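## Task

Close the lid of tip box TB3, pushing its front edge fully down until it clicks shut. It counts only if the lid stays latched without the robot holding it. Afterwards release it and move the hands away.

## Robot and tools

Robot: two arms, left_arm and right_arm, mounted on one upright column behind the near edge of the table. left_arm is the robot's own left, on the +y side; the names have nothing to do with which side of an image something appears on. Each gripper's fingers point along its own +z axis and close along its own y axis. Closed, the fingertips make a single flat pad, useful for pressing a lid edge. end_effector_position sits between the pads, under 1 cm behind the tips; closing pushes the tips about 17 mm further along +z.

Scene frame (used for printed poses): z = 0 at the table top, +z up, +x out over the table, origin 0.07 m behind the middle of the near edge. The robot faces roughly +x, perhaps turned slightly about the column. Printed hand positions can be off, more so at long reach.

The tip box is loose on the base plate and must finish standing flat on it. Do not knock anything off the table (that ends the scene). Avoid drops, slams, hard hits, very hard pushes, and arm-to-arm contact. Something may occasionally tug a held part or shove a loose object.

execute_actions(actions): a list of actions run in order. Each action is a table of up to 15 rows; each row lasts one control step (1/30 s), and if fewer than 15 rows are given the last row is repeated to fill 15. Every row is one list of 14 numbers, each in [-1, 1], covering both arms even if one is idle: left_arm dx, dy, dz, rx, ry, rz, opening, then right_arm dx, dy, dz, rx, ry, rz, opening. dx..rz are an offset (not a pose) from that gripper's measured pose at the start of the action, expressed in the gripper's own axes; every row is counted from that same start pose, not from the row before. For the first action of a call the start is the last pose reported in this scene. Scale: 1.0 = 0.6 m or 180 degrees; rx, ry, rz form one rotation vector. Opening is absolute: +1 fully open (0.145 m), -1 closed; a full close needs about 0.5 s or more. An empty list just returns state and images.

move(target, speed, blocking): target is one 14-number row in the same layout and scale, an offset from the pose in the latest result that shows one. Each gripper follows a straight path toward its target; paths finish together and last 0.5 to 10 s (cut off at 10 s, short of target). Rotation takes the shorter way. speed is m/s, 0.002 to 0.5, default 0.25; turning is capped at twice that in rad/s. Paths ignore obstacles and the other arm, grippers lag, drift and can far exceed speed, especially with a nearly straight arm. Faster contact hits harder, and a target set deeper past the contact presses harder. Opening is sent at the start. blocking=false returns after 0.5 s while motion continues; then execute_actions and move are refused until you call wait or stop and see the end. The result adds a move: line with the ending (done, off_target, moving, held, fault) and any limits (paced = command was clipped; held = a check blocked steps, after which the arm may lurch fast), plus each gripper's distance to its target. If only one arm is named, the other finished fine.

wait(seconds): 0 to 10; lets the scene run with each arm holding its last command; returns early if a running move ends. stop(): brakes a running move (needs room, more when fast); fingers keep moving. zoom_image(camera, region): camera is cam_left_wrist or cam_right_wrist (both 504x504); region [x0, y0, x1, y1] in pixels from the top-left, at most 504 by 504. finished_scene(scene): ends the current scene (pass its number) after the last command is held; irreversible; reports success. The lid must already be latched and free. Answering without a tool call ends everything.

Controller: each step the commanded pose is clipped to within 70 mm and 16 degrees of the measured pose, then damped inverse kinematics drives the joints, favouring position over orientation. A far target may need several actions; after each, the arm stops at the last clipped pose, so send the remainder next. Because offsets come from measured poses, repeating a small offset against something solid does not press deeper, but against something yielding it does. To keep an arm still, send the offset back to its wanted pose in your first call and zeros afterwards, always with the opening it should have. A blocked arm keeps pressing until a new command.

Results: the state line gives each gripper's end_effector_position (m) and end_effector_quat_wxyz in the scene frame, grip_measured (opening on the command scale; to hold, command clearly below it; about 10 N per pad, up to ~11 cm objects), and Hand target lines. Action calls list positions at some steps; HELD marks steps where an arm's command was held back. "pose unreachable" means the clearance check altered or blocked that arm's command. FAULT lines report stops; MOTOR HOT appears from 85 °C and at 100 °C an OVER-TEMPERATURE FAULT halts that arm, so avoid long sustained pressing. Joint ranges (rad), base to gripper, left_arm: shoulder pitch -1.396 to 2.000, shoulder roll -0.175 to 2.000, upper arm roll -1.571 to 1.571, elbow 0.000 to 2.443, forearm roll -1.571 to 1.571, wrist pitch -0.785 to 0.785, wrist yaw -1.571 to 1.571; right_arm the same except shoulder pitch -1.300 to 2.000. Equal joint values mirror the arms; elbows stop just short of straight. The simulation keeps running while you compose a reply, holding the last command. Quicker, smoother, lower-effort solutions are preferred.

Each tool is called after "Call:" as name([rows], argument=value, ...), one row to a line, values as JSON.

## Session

Call:
execute_actions(actions=[])

Scene clock: 0.00 s.
left_arm: end_effector_position=(+0.2275, +0.6006, +0.3946) grip_measured=+1.00 end_effector_quat_wxyz=(-0.256, +0.900, -0.014, +0.352) | right_arm: end_effector_position=(+0.1900, -0.0927, +0.1477) grip_measured=+1.00 end_effector_quat_wxyz=(+0.258, +0.408, +0.835, +0.264)
Joint positions: left_arm=[ 1.339  1.319 -0.905  0.714  0.267  0.507  0.823  0.145] | right_arm=[-0.48   0.716 -0.595  2.168 -1.483  0.448  0.708  0.145]
Joint velocities: left_arm=[-0.033 -0.011  0.002  0.002 -0.022 -0.037 -0.022 -0.   ] | right_arm=[ 0.011 -0.011  0.002 -0.002 -0.022  0.007  0.007 -0.   ]
Motor temperatures (°C, as the motors report them): left_arm=[25 25 25 25 25 26 23] | right_arm=[26 24 23 27 23 26 25]
Hand target (left_arm): +0.228, +0.601, +0.395; -0.256, +0.900, -0.014, +0.352
Hand target (right_arm): +0.190, -0.093, +0.148; +0.258, +0.408, +0.835, +0.264

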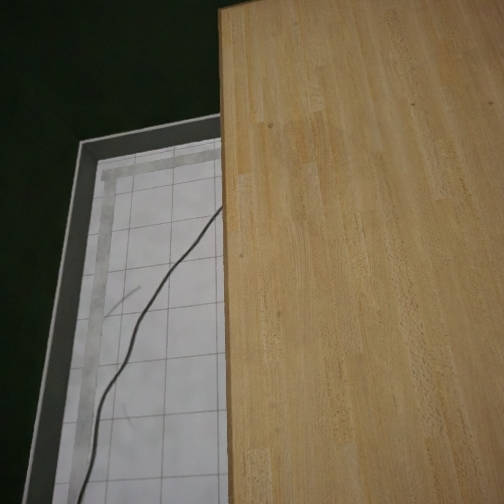

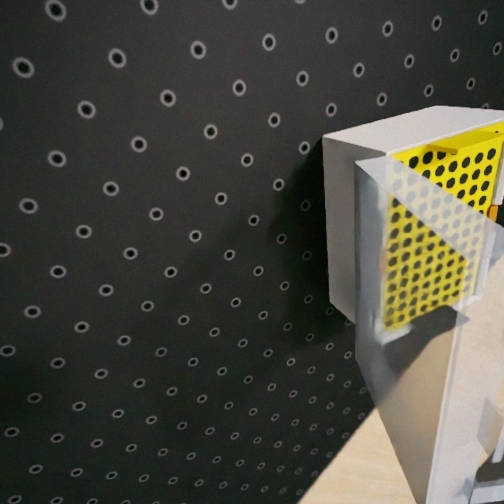

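Call:
move(target=[0,0,0,0,0,0,1,-0.118,-0.045,-0.033,-0.025,0.192,0.536,0.1], speed=0.4)

Scene clock: 14.70 s.
left_arm: end_effector_position=(+0.2275, +0.6006, +0.3946) grip_measured=+1.00 end_effector_quat_wxyz=(-0.256, +0.900, -0.014, +0.352) | right_arm: end_effector_position=(+0.2004, -0.1660, +0.1618) grip_measured=+0.10 end_effector_quat_wxyz=(-0.243, +0.783, +0.281, +0.499)
Joint positions: left_arm=[ 1.339  1.319 -0.905  0.714  0.267  0.507  0.823  0.145] | right_arm=[-0.791  0.501  0.272  1.783  0.426 -0.104  0.696  0.083]
Joint velocities: left_arm=[-0.011 -0.077  0.007 -0.002 -0.037 -0.066 -0.037  0.   ] | right_arm=[ 0.011  0.121 -0.022  0.007 -0.066 -0.007  0.007  0.   ]
Motor temperatures (°C, as the motors report them): left_arm=[26 25 25 26 25 26 24] | right_arm=[26 24 23 27 23 26 25]
Hand target (left_arm): +0.228, +0.601, +0.395; -0.256, +0.900, -0.014, +0.352
Hand target (right_arm): +0.200, -0.166, +0.161; -0.244, +0.784, +0.281, +0.497
Off the commanded pose (left_arm): 0.000 m, 0 deg.
Off the commanded pose (right_arm): 0.004 m, 1 deg.
move: off_target (right_arm)

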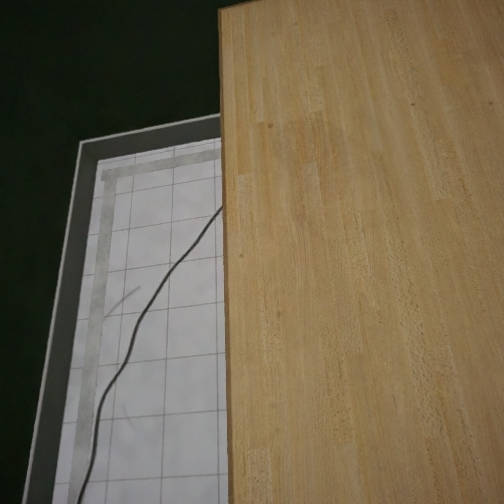

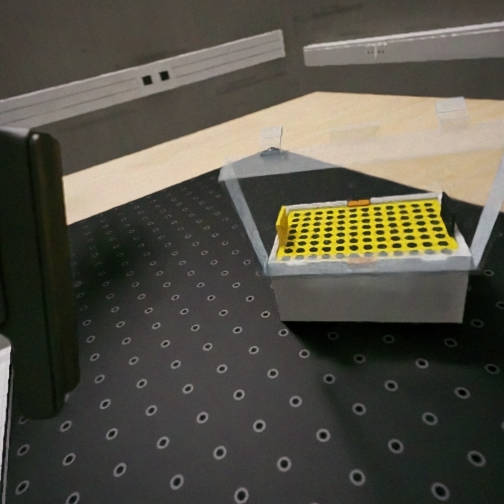

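Call:
move(target=[0,0,0,0,0,0,1,-0.035,0.028,0.135,0,0,0,0.1], speed=0.12)

Call:
move(target=[0,0,0,0,0,0,1,0.03,0.003,0.075,0,0,0,0.1], speed=0.04)

Scene clock: 19.83 s.
left_arm: end_effector_position=(+0.2275, +0.6006, +0.3946) grip_measured=+1.00 end_effector_quat_wxyz=(-0.256, +0.900, -0.014, +0.352) | right_arm: end_effector_position=(+0.2578, -0.1309, +0.1111) grip_measured=+0.10 end_effector_quat_wxyz=(-0.242, +0.782, +0.283, +0.500)
Joint positions: left_arm=[ 1.339  1.319 -0.905  0.714  0.267  0.507  0.823  0.145] | right_arm=[-0.386  0.425  0.04   1.458  0.287 -0.1    0.649  0.083]
Joint velocities: left_arm=[-0.033 -0.011  0.002 -0.012 -0.022  0.007 -0.022 -0.   ] | right_arm=[ 0.077 -0.099 -0.022  0.002 -0.007 -0.037  0.007 -0.   ]
Motor temperatures (°C, as the motors report them): left_arm=[26 25 25 26 25 26 24] | right_arm=[26 24 23 27 23 26 25]
Hand target (left_arm): +0.228, +0.601, +0.395; -0.256, +0.900, -0.014, +0.352
Hand target (right_arm): +0.258, -0.131, +0.110; -0.240, +0.783, +0.282, +0.500
Off the commanded pose (left_arm): 0.000 m, 0 deg.
Off the commanded pose (right_arm): 0.003 m, 0 deg.
move: done

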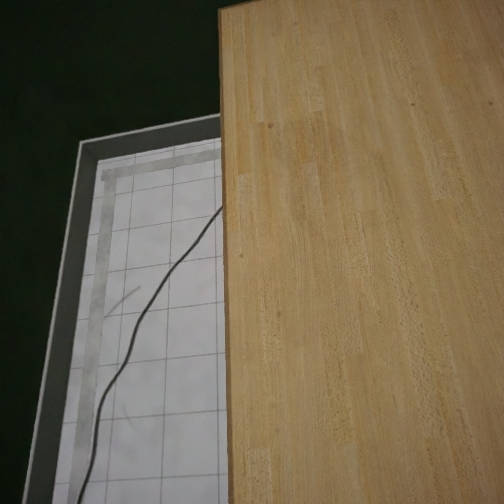

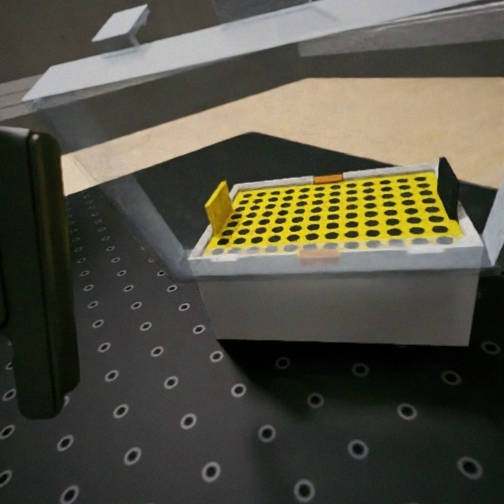

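Scene clock: 21.27 s.
left_arm: end_effector_position=(+0.2275, +0.6006, +0.3946) grip_measured=+1.00 end_effector_quat_wxyz=(-0.256, +0.900, -0.014, +0.352) | right_arm: end_effector_position=(+0.2958, -0.0999, +0.1128) grip_measured=+0.10 end_effector_quat_wxyz=(-0.242, +0.779, +0.284, +0.503)
Joint positions: left_arm=[ 1.339  1.319 -0.905  0.714  0.267  0.507  0.823  0.145] | right_arm=[-0.203  0.353 -0.024  1.386  0.212 -0.017  0.62   0.083]
Joint velocities: left_arm=[-0.033 -0.033  0.007 -0.002  0.022  0.037 -0.066 -0.   ] | right_arm=[-0.055  0.033 -0.007 -0.002  0.022  0.007 -0.037  0.   ]
Motor temperatures (°C, as the motors report them): left_arm=[26 25 25 26 25 26 24] | right_arm=[26 24 23 27 23 26 25]
Hand target (left_arm): +0.228, +0.601, +0.395; -0.256, +0.900, -0.014, +0.352
Hand target (right_arm): +0.295, -0.100, +0.110; -0.241, +0.782, +0.282, +0.500
Off the commanded pose (left_arm): 0.000 m, 0 deg.
Off the commanded pose (right_arm): 0.003 m, 1 deg.
move: done

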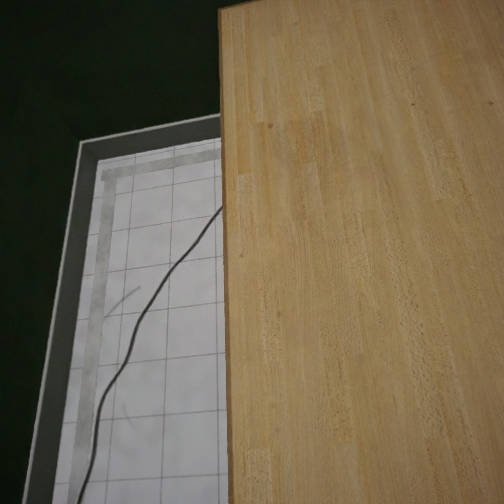

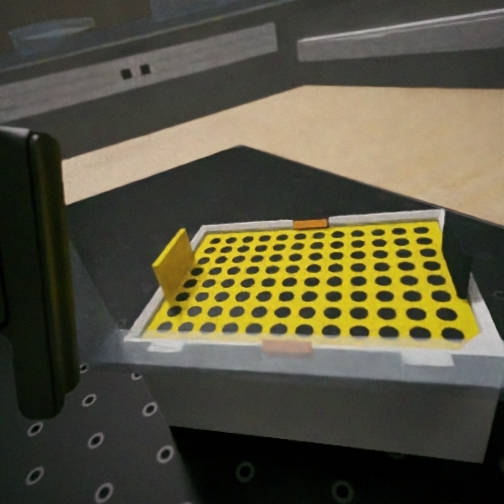

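Call:
move(target=[0,0,0,0,0,0,1,0.018,0.003,0.043,0,0,0,0.1], speed=0.03)

Scene clock: 24.70 s.
left_arm: end_effector_position=(+0.2275, +0.6006, +0.3946) grip_measured=+1.00 end_effector_quat_wxyz=(-0.256, +0.900, -0.014, +0.352) | right_arm: end_effector_position=(+0.3184, -0.0827, +0.1152) grip_measured=+0.10 end_effector_quat_wxyz=(-0.242, +0.777, +0.286, +0.506)
Joint positions: left_arm=[ 1.339  1.319 -0.905  0.714  0.267  0.507  0.823  0.145] | right_arm=[-0.095  0.306 -0.049  1.324  0.167  0.015  0.614  0.083]
Joint velocities: left_arm=[-0.077  0.011 -0.012  0.002 -0.007 -0.051  0.081 -0.   ] | right_arm=[-0.055 -0.033  0.007 -0.007  0.007  0.022 -0.037  0.   ]
Motor temperatures (°C, as the motors report them): left_arm=[26 25 25 26 25 26 24] | right_arm=[26 24 23 27 23 26 25]
Hand target (left_arm): +0.228, +0.601, +0.395; -0.256, +0.900, -0.014, +0.352
Hand target (right_arm): +0.318, -0.083, +0.113; -0.241, +0.779, +0.284, +0.503
Off the commanded pose (left_arm): 0.000 m, 0 deg.
Off the commanded pose (right_arm): 0.003 m, 1 deg.
move: done

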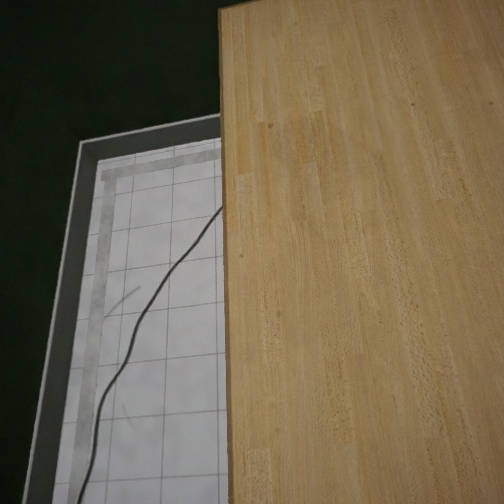

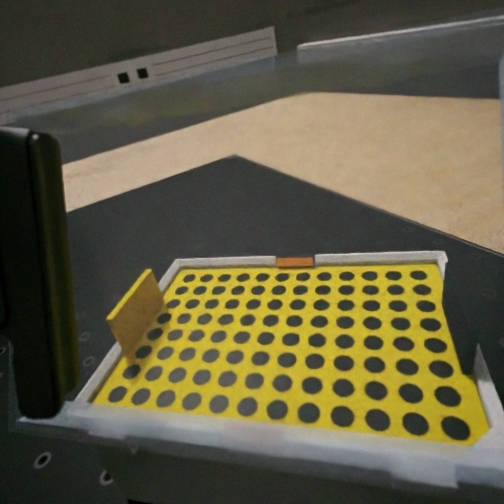

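Call:
move(target=[0,0,0,0,0,0,1,0.035,0,0.022,0,0,0,0.1], speed=0.03)

Scene clock: 29.20 s.
left_arm: end_effector_position=(+0.2275, +0.6006, +0.3946) grip_measured=+1.00 end_effector_quat_wxyz=(-0.256, +0.900, -0.014, +0.352) | right_arm: end_effector_position=(+0.3342, -0.0710, +0.1300) grip_measured=+0.10 end_effector_quat_wxyz=(-0.243, +0.776, +0.286, +0.507)
Joint positions: left_arm=[ 1.339  1.319 -0.905  0.714  0.267  0.507  0.823  0.145] | right_arm=[-0.037  0.28  -0.052  1.35   0.143  0.096  0.61   0.083]
Joint velocities: left_arm=[ 0.055  0.055  0.007 -0.017  0.007  0.007  0.022  0.   ] | right_arm=[ 0.055 -0.055  0.002  0.007  0.022  0.007  0.007  0.   ]
Motor temperatures (°C, as the motors report them): left_arm=[26 26 25 26 25 26 24] | right_arm=[26 24 23 27 23 26 25]
Hand target (left_arm): +0.228, +0.601, +0.395; -0.256, +0.900, -0.014, +0.352
Hand target (right_arm): +0.334, -0.070, +0.130; -0.242, +0.777, +0.285, +0.507
Off the commanded pose (left_arm): 0.000 m, 0 deg.
Off the commanded pose (right_arm): 0.001 m, 0 deg.
move: done

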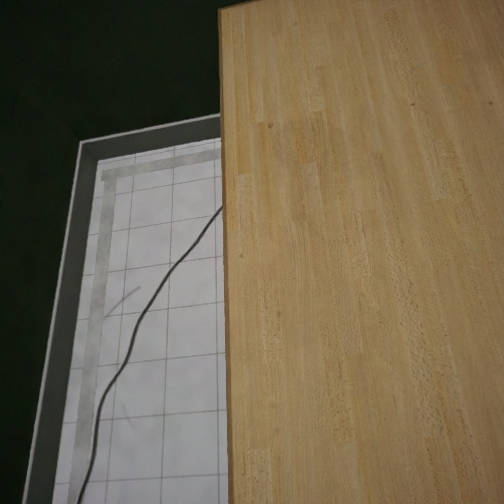

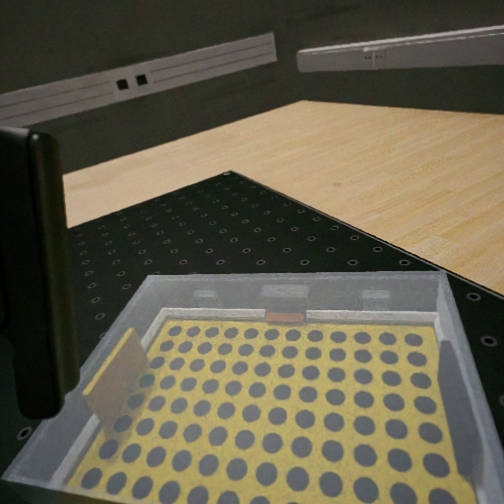

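Call:
move(target=[0,0,0,0,0,0,1,0.053,-0.031,0.11,0,-0.25,-0.03,-0.5], speed=0.15)

Scene clock: 39.43 s.
left_arm: end_effector_position=(+0.2275, +0.6006, +0.3946) grip_measured=+1.00 end_effector_quat_wxyz=(-0.256, +0.900, -0.014, +0.352) | right_arm: end_effector_position=(+0.3787, -0.0116, +0.1390) grip_measured=-0.50 end_effector_quat_wxyz=(-0.108, +0.883, +0.412, +0.197)
Joint positions: left_arm=[ 1.339  1.319 -0.905  0.714  0.267  0.507  0.823  0.145] | right_arm=[ 0.538 -0.159  0.118  1.112 -1.189  0.772  1.222  0.038]
Joint velocities: left_arm=[ 0.033 -0.077 -0.002  0.012  0.022 -0.051 -0.066  0.   ] | right_arm=[ 0.033  0.033 -0.002 -0.007 -0.007  0.051  0.022 -0.   ]
Motor temperatures (°C, as the motors report them): left_arm=[26 26 25 26 25 26 24] | right_arm=[26 24 23 28 23 26 25]
Hand target (left_arm): +0.228, +0.601, +0.395; -0.256, +0.900, -0.014, +0.352
Hand target (right_arm): +0.377, -0.011, +0.137; -0.110, +0.883, +0.413, +0.193
Off the commanded pose (left_arm): 0.000 m, 0 deg.
Off the commanded pose (right_arm): 0.006 m, 4 deg.
joint sent to its limit (right arm) — the command would take joint 2 (shoulder roll) past its lower limit and joint 6 (wrist pitch) past its upper limit, so those joints were sent only as far as their limits.
move: off_target (right_arm)

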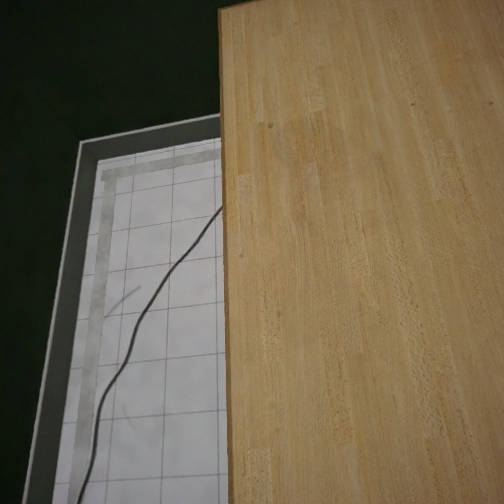

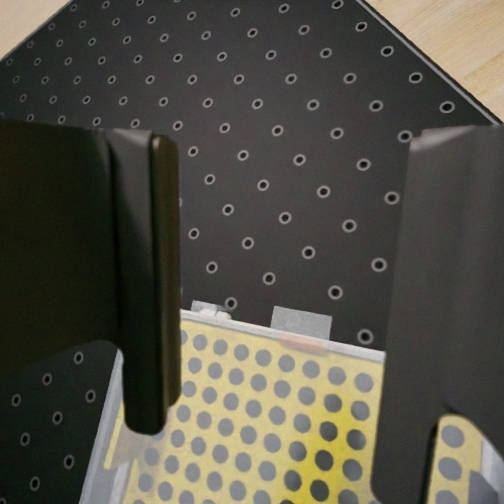

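Call:
move(target=[0,0,0,0,0,0,1,0.01,0.005,0.05,0,0,0,-0.5], speed=0.05)

Scene clock: 45.67 s.
left_arm: end_effector_position=(+0.2275, +0.6006, +0.3946) grip_measured=+1.00 end_effector_quat_wxyz=(-0.256, +0.900, -0.014, +0.352) | right_arm: end_effector_position=(+0.3920, +0.0012, +0.1153) grip_measured=-0.50 end_effector_quat_wxyz=(-0.109, +0.883, +0.412, +0.197)
Joint positions: left_arm=[ 1.339  1.319 -0.905  0.714  0.267  0.507  0.823  0.145] | right_arm=[ 0.625 -0.159  0.122  0.862 -1.048  0.713  1.014  0.038]
Joint velocities: left_arm=[ 0.011  0.011 -0.017 -0.032  0.007 -0.022  0.007 -0.   ] | right_arm=[ 0.033 -0.077 -0.002  0.007 -0.022 -0.022 -0.051  0.   ]
Motor temperatures (°C, as the motors report them): left_arm=[26 26 25 26 25 26 24] | right_arm=[27 24 23 28 23 26 25]
Hand target (left_arm): +0.228, +0.601, +0.395; -0.256, +0.900, -0.014, +0.352
Hand target (right_arm): +0.393, +0.001, +0.115; -0.109, +0.883, +0.412, +0.198
Off the commanded pose (left_arm): 0.000 m, 0 deg.
Off the commanded pose (right_arm): 0.001 m, 0 deg.
move: done

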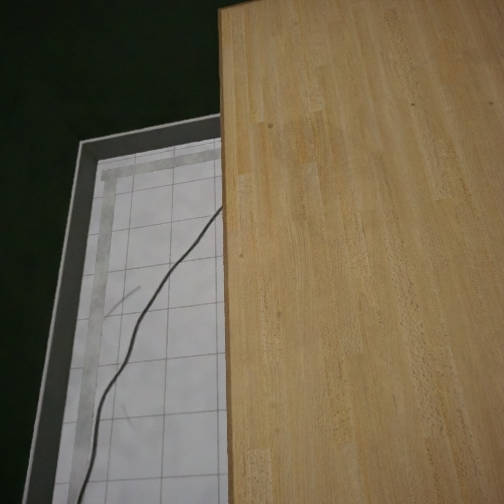

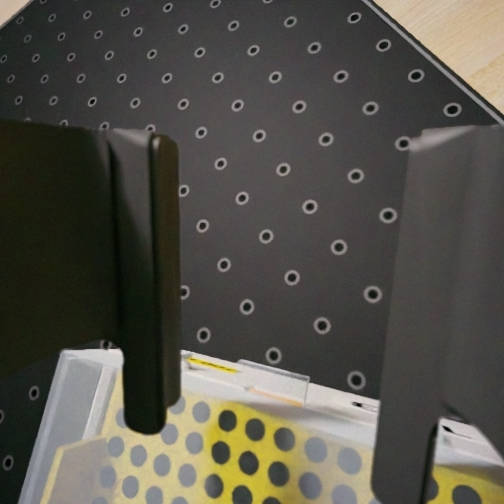

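Call:
move(target=[0,0,0,0,0,0,1,-0.04,-0.004,0.04,0,0,0,-0.5], speed=0.02)

Scene clock: 50.60 s.
left_arm: end_effector_position=(+0.2275, +0.6006, +0.3946) grip_measured=+1.00 end_effector_quat_wxyz=(-0.256, +0.900, -0.014, +0.352) | right_arm: end_effector_position=(+0.3920, +0.0041, +0.0991) grip_measured=-0.50 end_effector_quat_wxyz=(-0.119, +0.873, +0.418, +0.222)
Joint positions: left_arm=[ 1.339  1.319 -0.905  0.714  0.267  0.507  0.823  0.145] | right_arm=[ 0.606 -0.152  0.137  0.8   -0.966  0.606  0.915  0.038]
Joint velocities: left_arm=[ 0.033 -0.011  0.002 -0.007 -0.066 -0.022 -0.066  0.   ] | right_arm=[ 0.011  0.011 -0.037  0.002  0.037  0.007  0.022 -0.   ]
Motor temperatures (°C, as the motors report them): left_arm=[26 26 25 26 25 26 24] | right_arm=[27 24 23 28 23 26 25]
Hand target (left_arm): +0.228, +0.601, +0.395; -0.256, +0.900, -0.014, +0.352
Hand target (right_arm): +0.382, -0.005, +0.084; -0.110, +0.882, +0.413, +0.197
Off the commanded pose (left_arm): 0.000 m, 0 deg.
Off the commanded pose (right_arm): 0.021 m, 3 deg.
move: off_target (right_arm)

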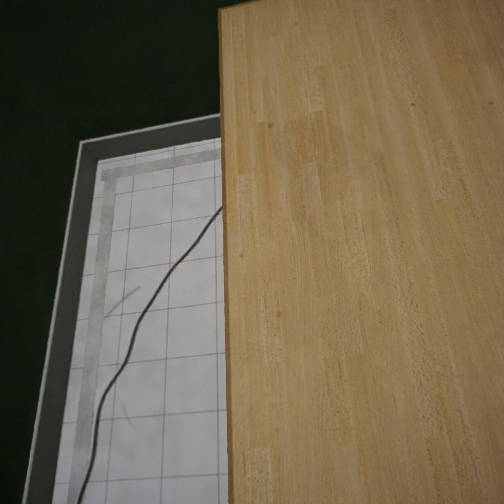

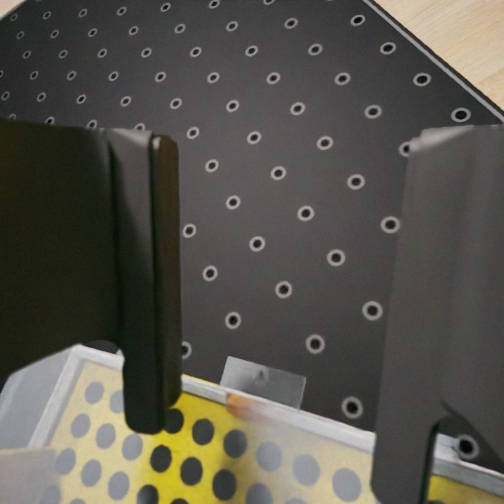

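Call:
move(target=[0,0,0,0,0,0,1,-0.05,0,0.035,0,0,0,-0.5], speed=0.02)

Call:
move(target=[0,0,0,0,0,0,1,0.015,0,-0.035,0,0,0,0.1], speed=0.04)

Scene clock: 56.20 s.
left_arm: end_effector_position=(+0.2275, +0.6006, +0.3946) grip_measured=+1.00 end_effector_quat_wxyz=(-0.256, +0.900, -0.014, +0.352) | right_arm: end_effector_position=(+0.3819, -0.0065, +0.0677) grip_measured=-0.50 end_effector_quat_wxyz=(-0.120, +0.872, +0.419, +0.223)
Joint positions: left_arm=[ 1.339  1.319 -0.905  0.714  0.267  0.507  0.823  0.145] | right_arm=[ 0.57  -0.067 -0.     0.702 -0.735  0.538  0.783  0.038]
Joint velocities: left_arm=[-0.033  0.033  0.002  0.017 -0.007  0.007  0.051  0.   ] | right_arm=[-0.077  0.055 -0.012  0.002 -0.007 -0.007 -0.037 -0.   ]
Motor temperatures (°C, as the motors report them): left_arm=[26 26 25 26 25 26 24] | right_arm=[27 24 23 28 23 26 25]
Hand target (left_arm): +0.228, +0.601, +0.395; -0.256, +0.900, -0.014, +0.352
Hand target (right_arm): +0.381, -0.008, +0.066; -0.119, +0.873, +0.418, +0.222
Off the commanded pose (left_arm): 0.000 m, 0 deg.
Off the commanded pose (right_arm): 0.002 m, 0 deg.
move: done

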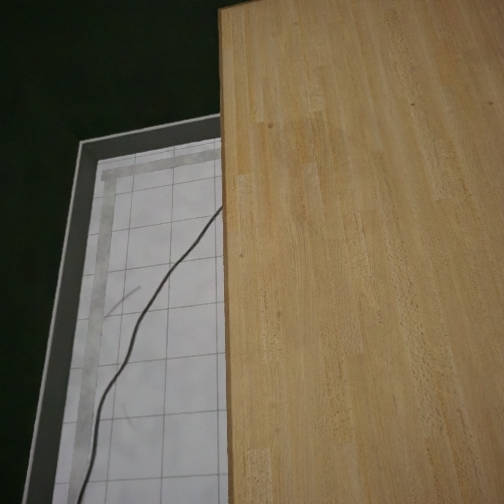

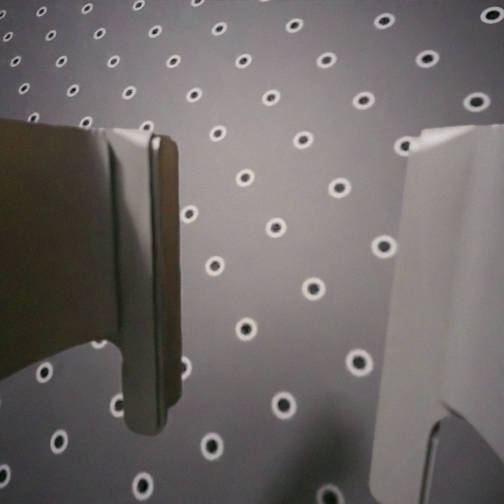

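Scene clock: 57.00 s.
left_arm: end_effector_position=(+0.2275, +0.6006, +0.3946) grip_measured=+1.00 end_effector_quat_wxyz=(-0.256, +0.900, -0.014, +0.352) | right_arm: end_effector_position=(+0.3831, -0.0082, +0.0919) grip_measured=+0.10 end_effector_quat_wxyz=(-0.119, +0.871, +0.419, +0.227)
Joint positions: left_arm=[ 1.339  1.319 -0.905  0.714  0.267  0.507  0.823  0.145] | right_arm=[ 0.533 -0.049 -0.04   0.874 -0.745  0.642  0.871  0.083]
Joint velocities: left_arm=[-0.033  0.033 -0.002 -0.012  0.007 -0.037 -0.007 -0.   ] | right_arm=[-0.011  0.033 -0.002  0.007  0.037 -0.037 -0.11   0.   ]
Motor temperatures (°C, as the motors report them): left_arm=[26 26 25 26 25 26 24] | right_arm=[27 24 23 28 23 26 25]
Hand target (left_arm): +0.228, +0.601, +0.395; -0.256, +0.900, -0.014, +0.352
Hand target (right_arm): +0.381, -0.009, +0.090; -0.120, +0.872, +0.419, +0.223
Off the commanded pose (left_arm): 0.000 m, 0 deg.
Off the commanded pose (right_arm): 0.003 m, 0 deg.
move: done

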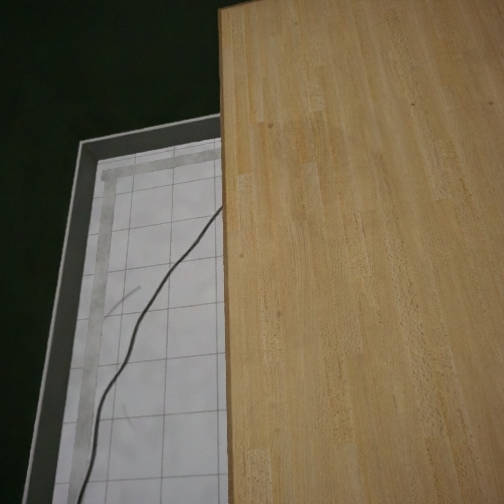

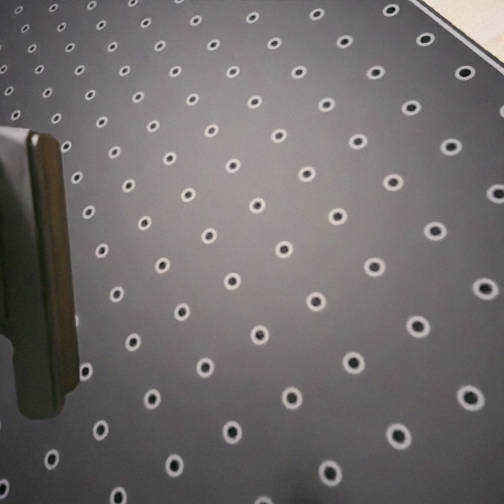

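Call:
move(target=[0,0,0,0,0,0,1,0.09,0,-0.12,0,0,0,1], speed=0.12)

Call:
move(target=[0,0,0,0,0,0,1,-0.1,0,-0.13,0,0,0,1], speed=0.15)

Scene clock: 63.27 s.
left_arm: end_effector_position=(+0.2275, +0.6006, +0.3946) grip_measured=+1.00 end_effector_quat_wxyz=(-0.256, +0.900, -0.014, +0.352) | right_arm: end_effector_position=(+0.3930, -0.0005, +0.1830) grip_measured=+1.00 end_effector_quat_wxyz=(-0.123, +0.862, +0.432, +0.234)
Joint positions: left_arm=[ 1.339  1.319 -0.905  0.714  0.267  0.507  0.823  0.145] | right_arm=[ 0.603 -0.159  0.103  1.185 -1.213  0.772  1.334  0.145]
Joint velocities: left_arm=[-0.055 -0.099 -0.002 -0.002  0.007 -0.022 -0.051  0.   ] | right_arm=[-0.055  0.055 -0.007 -0.002 -0.051  0.022  0.022 -0.   ]
Motor temperatures (°C, as the motors report them): left_arm=[26 26 25 26 25 26 24] | right_arm=[27 24 23 28 23 26 25]
Hand target (left_arm): +0.228, +0.601, +0.395; -0.256, +0.900, -0.014, +0.352
Hand target (right_arm): +0.392, -0.001, +0.181; -0.125, +0.864, +0.430, +0.231
Off the commanded pose (left_arm): 0.000 m, 0 deg.
Off the commanded pose (right_arm): 0.003 m, 2 deg.
joint sent to its limit (right arm) — the command would take joint 2 (shoulder roll) past its lower limit and joint 6 (wrist pitch) past its upper limit, so those joints were sent only as far as their limits.
move: done

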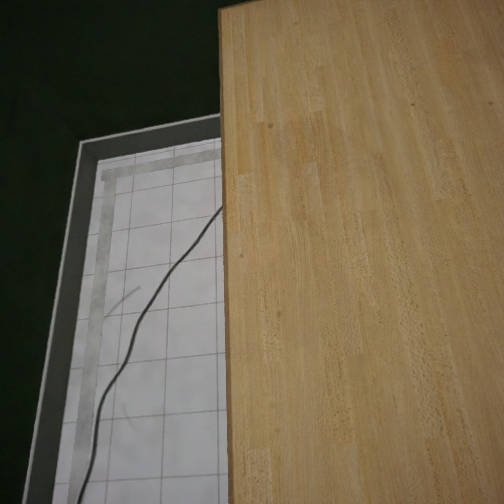

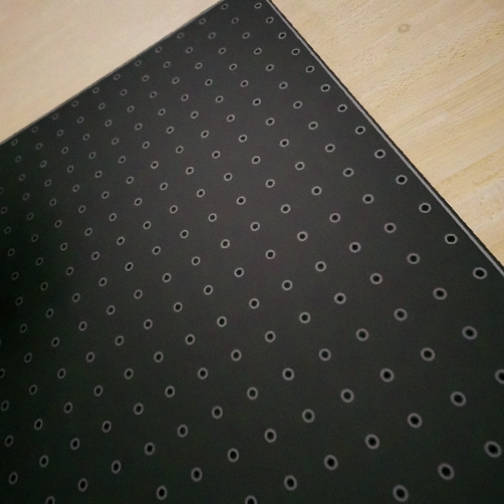

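Scene clock: 64.30 s.
left_arm: end_effector_position=(+0.2275, +0.6006, +0.3946) grip_measured=+1.00 end_effector_quat_wxyz=(-0.256, +0.900, -0.014, +0.352) | right_arm: end_effector_position=(+0.3374, -0.0730, +0.2179) grip_measured=+1.00 end_effector_quat_wxyz=(-0.114, +0.840, +0.440, +0.295)
Joint positions: left_arm=[ 1.339  1.319 -0.905  0.714  0.267  0.507  0.823  0.145] | right_arm=[ 0.282  0.071  0.12   1.771 -1.093  0.773  1.578  0.145]
Joint velocities: left_arm=[-0.011 -0.143  0.002 -0.002  0.007  0.007  0.037  0.   ] | right_arm=[-0.011 -0.055  0.007  0.012  0.051 -0.051 -0.081  0.   ]
Motor temperatures (°C, as the motors report them): left_arm=[26 26 25 26 25 26 24] | right_arm=[27 24 23 28 23 26 25]
Hand target (left_arm): +0.228, +0.601, +0.395; -0.256, +0.900, -0.014, +0.352
Hand target (right_arm): +0.337, -0.072, +0.218; -0.116, +0.840, +0.441, +0.294
Off the commanded pose (left_arm): 0.000 m, 0 deg.
Off the commanded pose (right_arm): 0.002 m, 8 deg.
joint sent to its limit (right arm) — the command would take joint 6 (wrist pitch) past its upper limit and joint 7 (wrist yaw) past its upper limit, so those joints were sent only as far as their limits.
move: off_target (right_arm)

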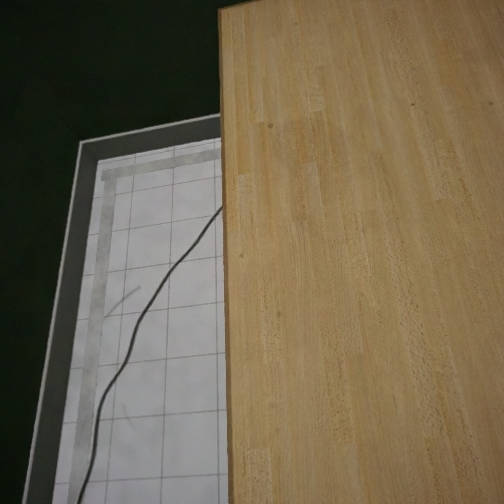

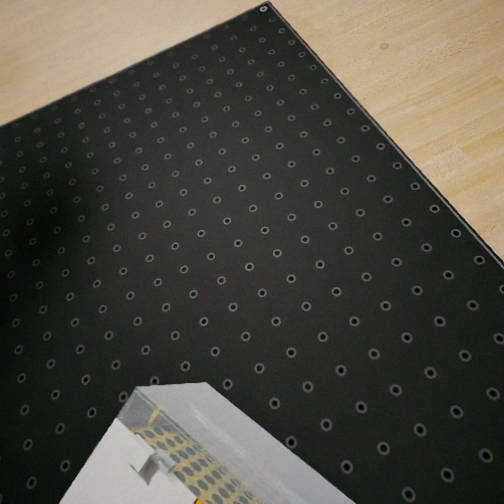

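Call:
move(target=[0,0,0,0,0,0,1,-0.105,-0.108,-0.17,0,0.08,0.06,1], speed=0.2)

Scene clock: 75.50 s.
left_arm: end_effector_position=(+0.2275, +0.6006, +0.3946) grip_measured=+1.00 end_effector_quat_wxyz=(-0.256, +0.900, -0.014, +0.352) | right_arm: end_effector_position=(+0.2165, -0.1205, +0.2562) grip_measured=+1.00 end_effector_quat_wxyz=(-0.198, +0.833, +0.342, +0.387)
Joint positions: left_arm=[ 1.339  1.319 -0.905  0.714  0.267  0.507  0.823  0.145] | right_arm=[-0.326  0.044  0.568  2.365 -0.56   0.772  1.578  0.145]
Joint velocities: left_arm=[-0.011  0.011 -0.012  0.012  0.007  0.007 -0.007 -0.   ] | right_arm=[-0.033  0.033 -0.002 -0.012 -0.022  0.051  0.007 -0.   ]
Motor temperatures (°C, as the motors report them): left_arm=[26 26 25 26 25 26 24] | right_arm=[27 24 23 28 23 26 25]
Hand target (left_arm): +0.228, +0.601, +0.395; -0.256, +0.900, -0.014, +0.352
Hand target (right_arm): +0.216, -0.120, +0.256; -0.199, +0.832, +0.344, +0.387
Off the commanded pose (left_arm): 0.000 m, 0 deg.
Off the commanded pose (right_arm): 0.003 m, 0 deg.
move: done

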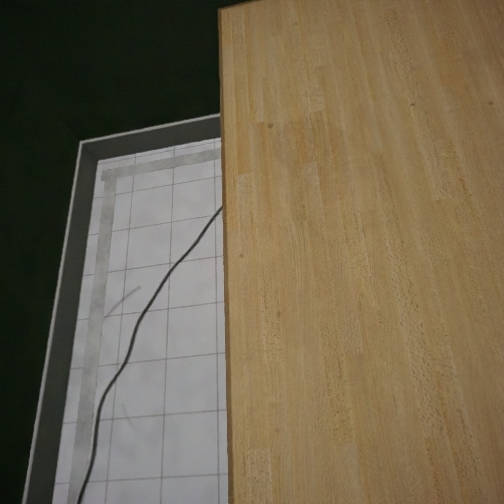

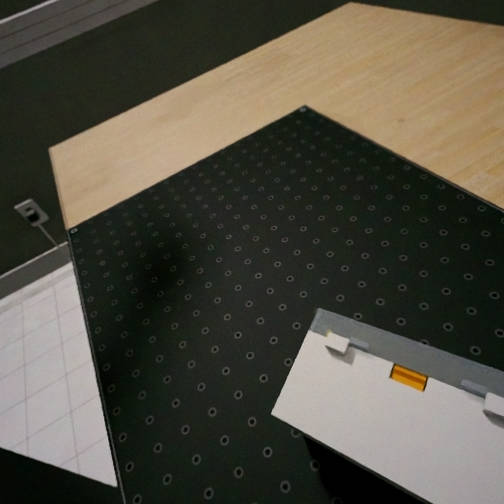

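Call:
move(target=[0,0,0,0,0,0,1,-0.067,0.06,0.138,-0.063,-0.116,0.042,1], speed=0.15)

Scene clock: 94.70 s.
left_arm: end_effector_position=(+0.2275, +0.6006, +0.3946) grip_measured=+1.00 end_effector_quat_wxyz=(-0.256, +0.900, -0.014, +0.352) | right_arm: end_effector_position=(+0.2663, -0.1134, +0.1723) grip_measured=+1.00 end_effector_quat_wxyz=(-0.088, +0.914, +0.302, +0.256)
Joint positions: left_arm=[ 1.339  1.319 -0.905  0.714  0.267  0.507  0.823  0.145] | right_arm=[-0.063 -0.159  0.337  2.02  -1.26   0.772  1.52   0.145]
Joint velocities: left_arm=[ 0.077  0.055 -0.012 -0.012 -0.007  0.051 -0.066  0.   ] | right_arm=[ 0.011 -0.033  0.002 -0.002  0.007 -0.037  0.007 -0.   ]
Motor temperatures (°C, as the motors report them): left_arm=[26 25 25 26 25 26 24] | right_arm=[26 24 23 28 23 26 25]
Hand target (left_arm): +0.228, +0.601, +0.395; -0.256, +0.900, -0.014, +0.352
Hand target (right_arm): +0.267, -0.114, +0.172; -0.086, +0.915, +0.300, +0.255
Off the commanded pose (left_arm): 0.000 m, 0 deg.
Off the commanded pose (right_arm): 0.001 m, 4 deg.
joint sent to its limit (right arm) — the command would take joint 2 (shoulder roll) past its lower limit and joint 6 (wrist pitch) past its upper limit, so those joints were sent only as far as their limits.
move: off_target (right_arm)

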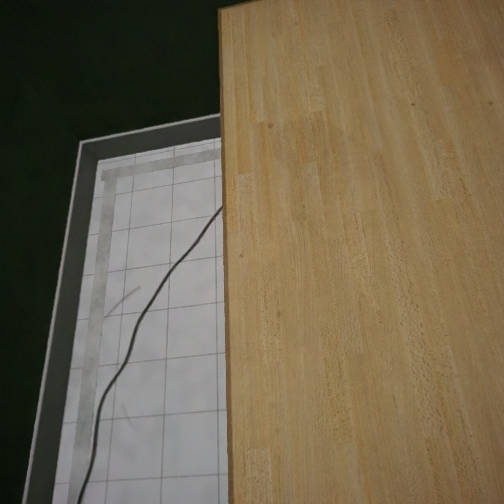

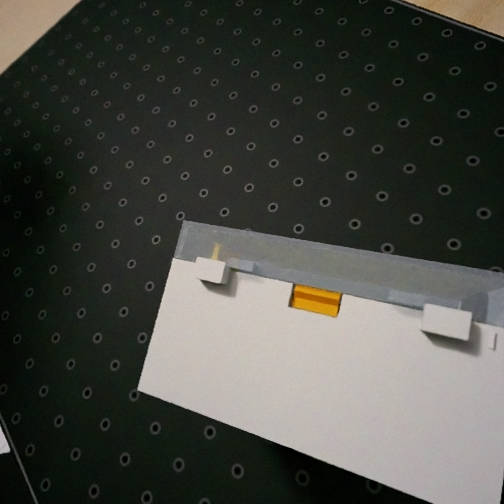

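Call:
move(target=[0,0,0,0,0,0,1,-0.042,0,0.075,0,0,0.015,1], speed=0.08)

Scene clock: 99.87 s.
left_arm: end_effector_position=(+0.2275, +0.6006, +0.3946) grip_measured=+1.00 end_effector_quat_wxyz=(-0.256, +0.900, -0.014, +0.352) | right_arm: end_effector_position=(+0.2678, -0.1104, +0.1216) grip_measured=+1.00 end_effector_quat_wxyz=(-0.097, +0.920, +0.281, +0.254)
Joint positions: left_arm=[ 1.339  1.319 -0.905  0.714  0.267  0.507  0.823  0.145] | right_arm=[-0.113 -0.159  0.337  1.817 -1.016  0.711  1.207  0.145]
Joint velocities: left_arm=[-0.033  0.055 -0.012 -0.012 -0.037  0.037 -0.066  0.   ] | right_arm=[ 0.011 -0.033 -0.002  0.002 -0.037 -0.051 -0.037 -0.   ]
Motor temperatures (°C, as the motors report them): left_arm=[26 25 25 26 25 26 24] | right_arm=[26 24 23 28 23 26 25]
Hand target (left_arm): +0.228, +0.601, +0.395; -0.256, +0.900, -0.014, +0.352
Hand target (right_arm): +0.268, -0.111, +0.121; -0.095, +0.921, +0.280, +0.255
Off the commanded pose (left_arm): 0.000 m, 0 deg.
Off the commanded pose (right_arm): 0.002 m, 0 deg.
joint sent to its limit (right arm) — the command would take joint 2 (shoulder roll) past its lower limit, so that joint was sent only as far as its limit.
move: done

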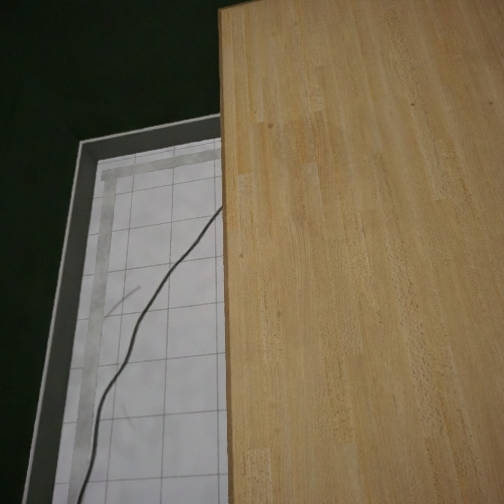

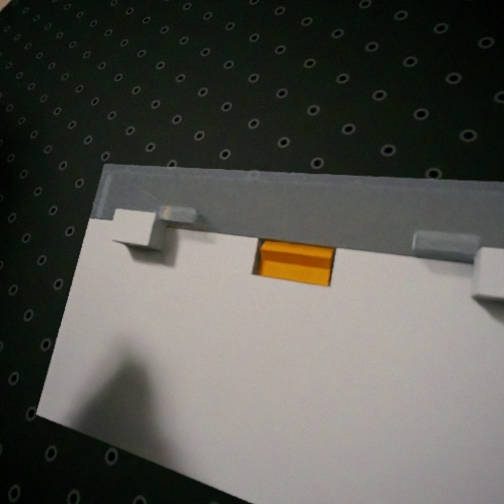

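Call:
move(target=[0,0,0,0,0,0,1,-0.042,0,0.068,0,0,0,1], speed=0.05)

Call:
move(target=[0,0,0,0,0,0,1,0,0,0,0,0,0,0.2])

Scene clock: 104.50 s.
left_arm: end_effector_position=(+0.2275, +0.6006, +0.3946) grip_measured=+1.00 end_effector_quat_wxyz=(-0.256, +0.900, -0.014, +0.352) | right_arm: end_effector_position=(+0.2663, -0.1078, +0.0742) grip_measured=+1.00 end_effector_quat_wxyz=(-0.100, +0.920, +0.281, +0.254)
Joint positions: left_arm=[ 1.339  1.319 -0.905  0.714  0.267  0.507  0.823  0.145] | right_arm=[-0.114 -0.159  0.353  1.599 -0.886  0.569  1.     0.145]
Joint velocities: left_arm=[-0.033  0.055 -0.007 -0.002 -0.007 -0.007 -0.081 -0.   ] | right_arm=[-0.033  0.055 -0.012  0.007 -0.007  0.066  0.037  0.   ]
Motor temperatures (°C, as the motors report them): left_arm=[26 25 25 26 25 26 24] | right_arm=[26 24 23 28 23 26 25]
Hand target (left_arm): +0.228, +0.601, +0.395; -0.256, +0.900, -0.014, +0.352
Hand target (right_arm): +0.267, -0.109, +0.074; -0.098, +0.920, +0.281, +0.255
Off the commanded pose (left_arm): 0.000 m, 0 deg.
Off the commanded pose (right_arm): 0.001 m, 0 deg.
joint sent to its limit (right arm) — the command would take joint 2 (shoulder roll) past its lower limit, so that joint was sent only as far as its limit.
move: done

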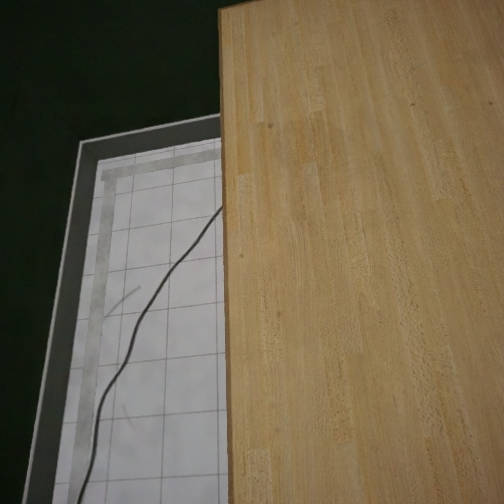

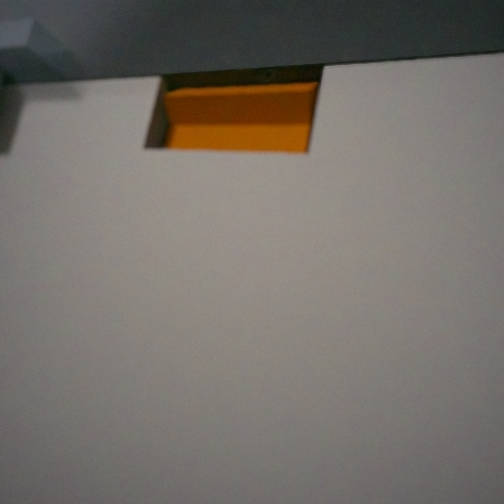

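Scene clock: 105.00 s.
left_arm: end_effector_position=(+0.2275, +0.6006, +0.3946) grip_measured=+1.00 end_effector_quat_wxyz=(-0.256, +0.900, -0.014, +0.352) | right_arm: end_effector_position=(+0.2663, -0.1077, +0.0744) grip_measured=+0.69 end_effector_quat_wxyz=(-0.100, +0.920, +0.281, +0.254)
Joint positions: left_arm=[ 1.339  1.319 -0.905  0.714  0.267  0.507  0.823  0.145] | right_arm=[-0.114 -0.159  0.353  1.599 -0.885  0.569  1.001  0.125]
Joint velocities: left_arm=[-0.055 -0.011 -0.007 -0.002  0.051 -0.022  0.051 -0.   ] | right_arm=[-0.055 -0.011  0.002 -0.002  0.007 -0.037 -0.007  0.   ]
Motor temperatures (°C, as the motors report them): left_arm=[26 25 25 26 25 26 24] | right_arm=[26 24 23 28 23 26 25]
Hand target (left_arm): +0.228, +0.601, +0.395; -0.256, +0.900, -0.014, +0.352
Hand target (right_arm): +0.266, -0.108, +0.074; -0.100, +0.920, +0.281, +0.254
Off the commanded pose (left_arm): 0.000 m, 0 deg.
Off the commanded pose (right_arm): 0.000 m, 0 deg.
move: done

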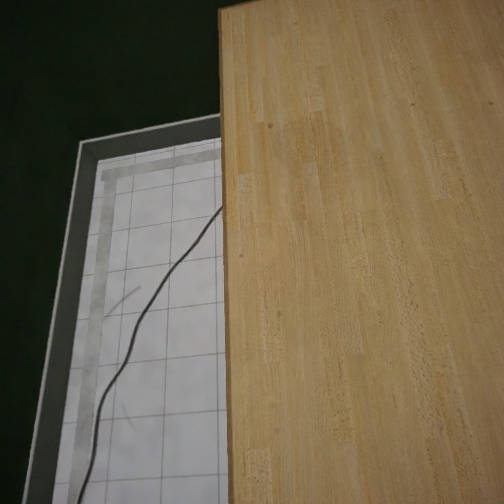

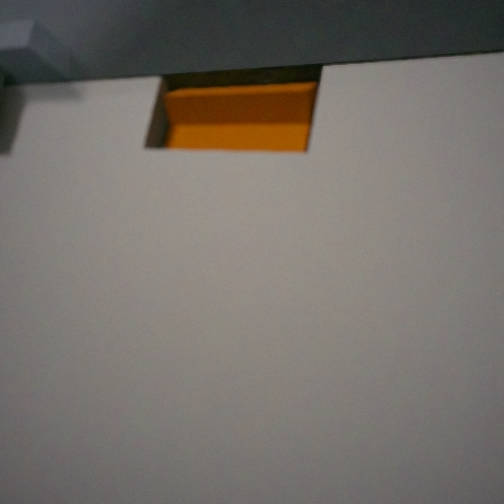

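Call:
move(target=[0,0,0,0,0,0,1,0.026,0,-0.043,0,0,0,0.2], speed=0.05)

Call:
move(target=[0,0,0,0,0,0,1,0.03,0,0.02,0,0.35,0,0.2], speed=0.15)

Scene clock: 112.33 s.
left_arm: end_effector_position=(+0.2275, +0.6006, +0.3946) grip_measured=+1.00 end_effector_quat_wxyz=(-0.256, +0.900, -0.014, +0.352) | right_arm: end_effector_position=(+0.2674, -0.1101, +0.1041) grip_measured=+0.69 end_effector_quat_wxyz=(-0.097, +0.920, +0.280, +0.255)
Joint positions: left_arm=[ 1.339  1.319 -0.905  0.714  0.267  0.507  0.823  0.145] | right_arm=[-0.127 -0.136  0.319  1.741 -0.925  0.682  1.102  0.125]
Joint velocities: left_arm=[-0.011 -0.033 -0.002 -0.007 -0.007  0.007  0.037 -0.   ] | right_arm=[ 0.033 -0.055 -0.017 -0.012 -0.007 -0.037 -0.022 -0.   ]
Motor temperatures (°C, as the motors report them): left_arm=[26 25 25 26 25 26 24] | right_arm=[26 24 23 28 23 26 25]
Hand target (left_arm): +0.228, +0.601, +0.395; -0.256, +0.900, -0.014, +0.352
Hand target (right_arm): +0.267, -0.109, +0.104; -0.100, +0.920, +0.281, +0.254
Off the commanded pose (left_arm): 0.000 m, 0 deg.
Off the commanded pose (right_arm): 0.001 m, 0 deg.
move: done

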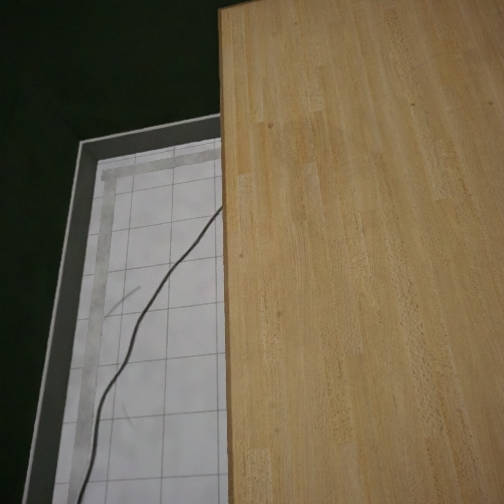

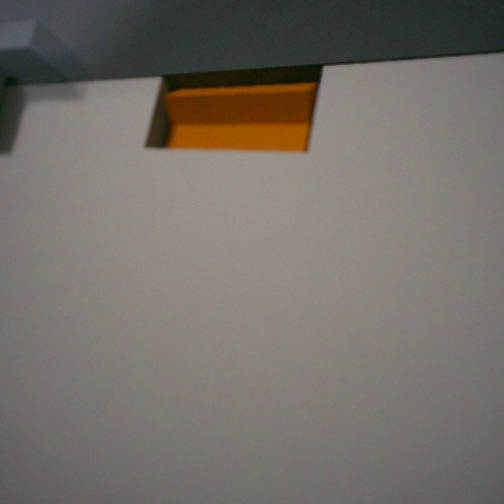

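Scene clock: 116.30 s.
left_arm: end_effector_position=(+0.2275, +0.6006, +0.3946) grip_measured=+1.00 end_effector_quat_wxyz=(-0.256, +0.900, -0.014, +0.352) | right_arm: end_effector_position=(+0.2845, -0.0980, +0.1027) grip_measured=+0.69 end_effector_quat_wxyz=(-0.225, +0.653, +0.189, +0.698)
Joint positions: left_arm=[ 1.339  1.319 -0.905  0.714  0.267  0.507  0.823  0.145] | right_arm=[-0.079 -0.069  0.51   0.918  0.08  -0.774  0.994  0.125]
Joint velocities: left_arm=[ 0.011  0.033  0.002  0.002  0.051  0.007  0.037 -0.   ] | right_arm=[ 0.011  0.077  0.012  0.007 -0.066 -0.066 -0.022  0.   ]
Motor temperatures (°C, as the motors report them): left_arm=[26 25 25 26 25 26 24] | right_arm=[26 24 23 28 23 26 25]
Hand target (left_arm): +0.228, +0.601, +0.395; -0.256, +0.900, -0.014, +0.352
Hand target (right_arm): +0.285, -0.097, +0.104; -0.226, +0.650, +0.191, +0.700
Off the commanded pose (left_arm): 0.000 m, 0 deg.
Off the commanded pose (right_arm): 0.001 m, 1 deg.
move: done

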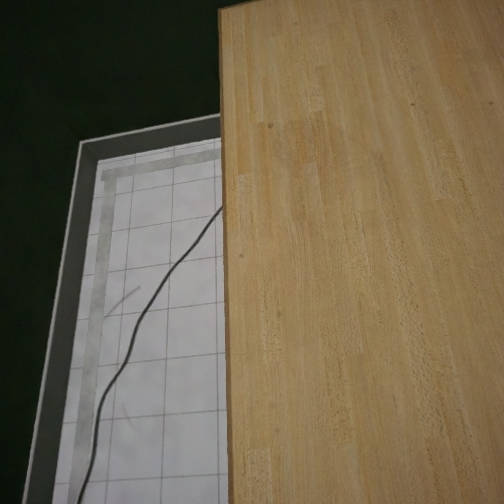

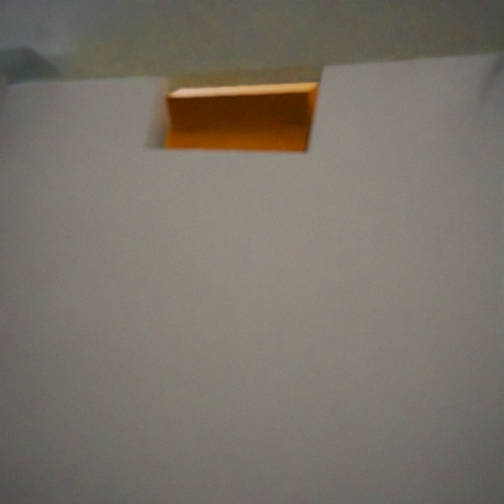

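Call:
move(target=[0,0,0,0,0,0,1,-0.035,0,0,0,0.05,0,0.2], speed=0.04)

Scene clock: 124.40 s.
left_arm: end_effector_position=(+0.2275, +0.6006, +0.3946) grip_measured=+1.00 end_effector_quat_wxyz=(-0.256, +0.900, -0.014, +0.352) | right_arm: end_effector_position=(+0.2853, -0.0972, +0.0819) grip_measured=+0.69 end_effector_quat_wxyz=(-0.258, +0.667, +0.155, +0.681)
Joint positions: left_arm=[ 1.339  1.319 -0.905  0.714  0.267  0.507  0.823  0.145] | right_arm=[ 0.048 -0.099  0.754  0.714  0.005 -0.791  1.175  0.125]
Joint velocities: left_arm=[-0.077 -0.055 -0.007 -0.007 -0.022 -0.022  0.037  0.   ] | right_arm=[-0.033  0.055  0.007  0.007 -0.007  0.037  0.051 -0.   ]
Motor temperatures (°C, as the motors report them): left_arm=[26 25 25 26 25 26 24] | right_arm=[26 24 23 28 23 26 25]
Hand target (left_arm): +0.228, +0.601, +0.395; -0.256, +0.900, -0.014, +0.352
Hand target (right_arm): +0.286, -0.097, +0.083; -0.258, +0.665, +0.157, +0.683
Off the commanded pose (left_arm): 0.000 m, 0 deg.
Off the commanded pose (right_arm): 0.001 m, 11 deg.
joint sent to its limit (right arm) — the command would take joint 6 (wrist pitch) past its lower limit, so that joint was sent only as far as its limit.
move: off_target (right_arm)

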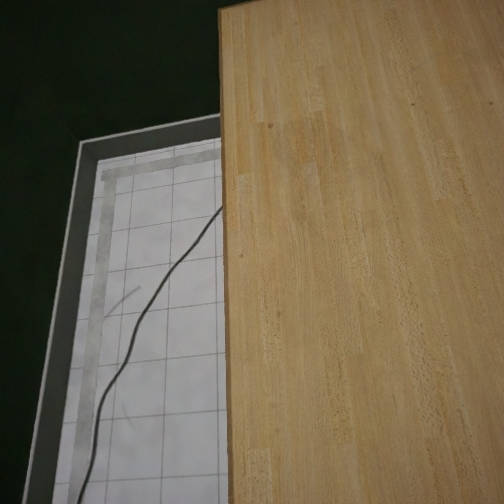

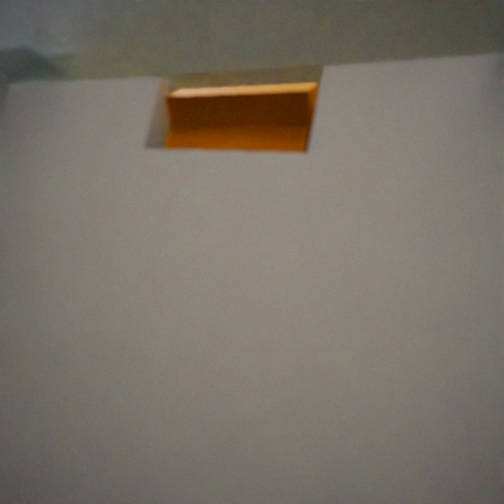

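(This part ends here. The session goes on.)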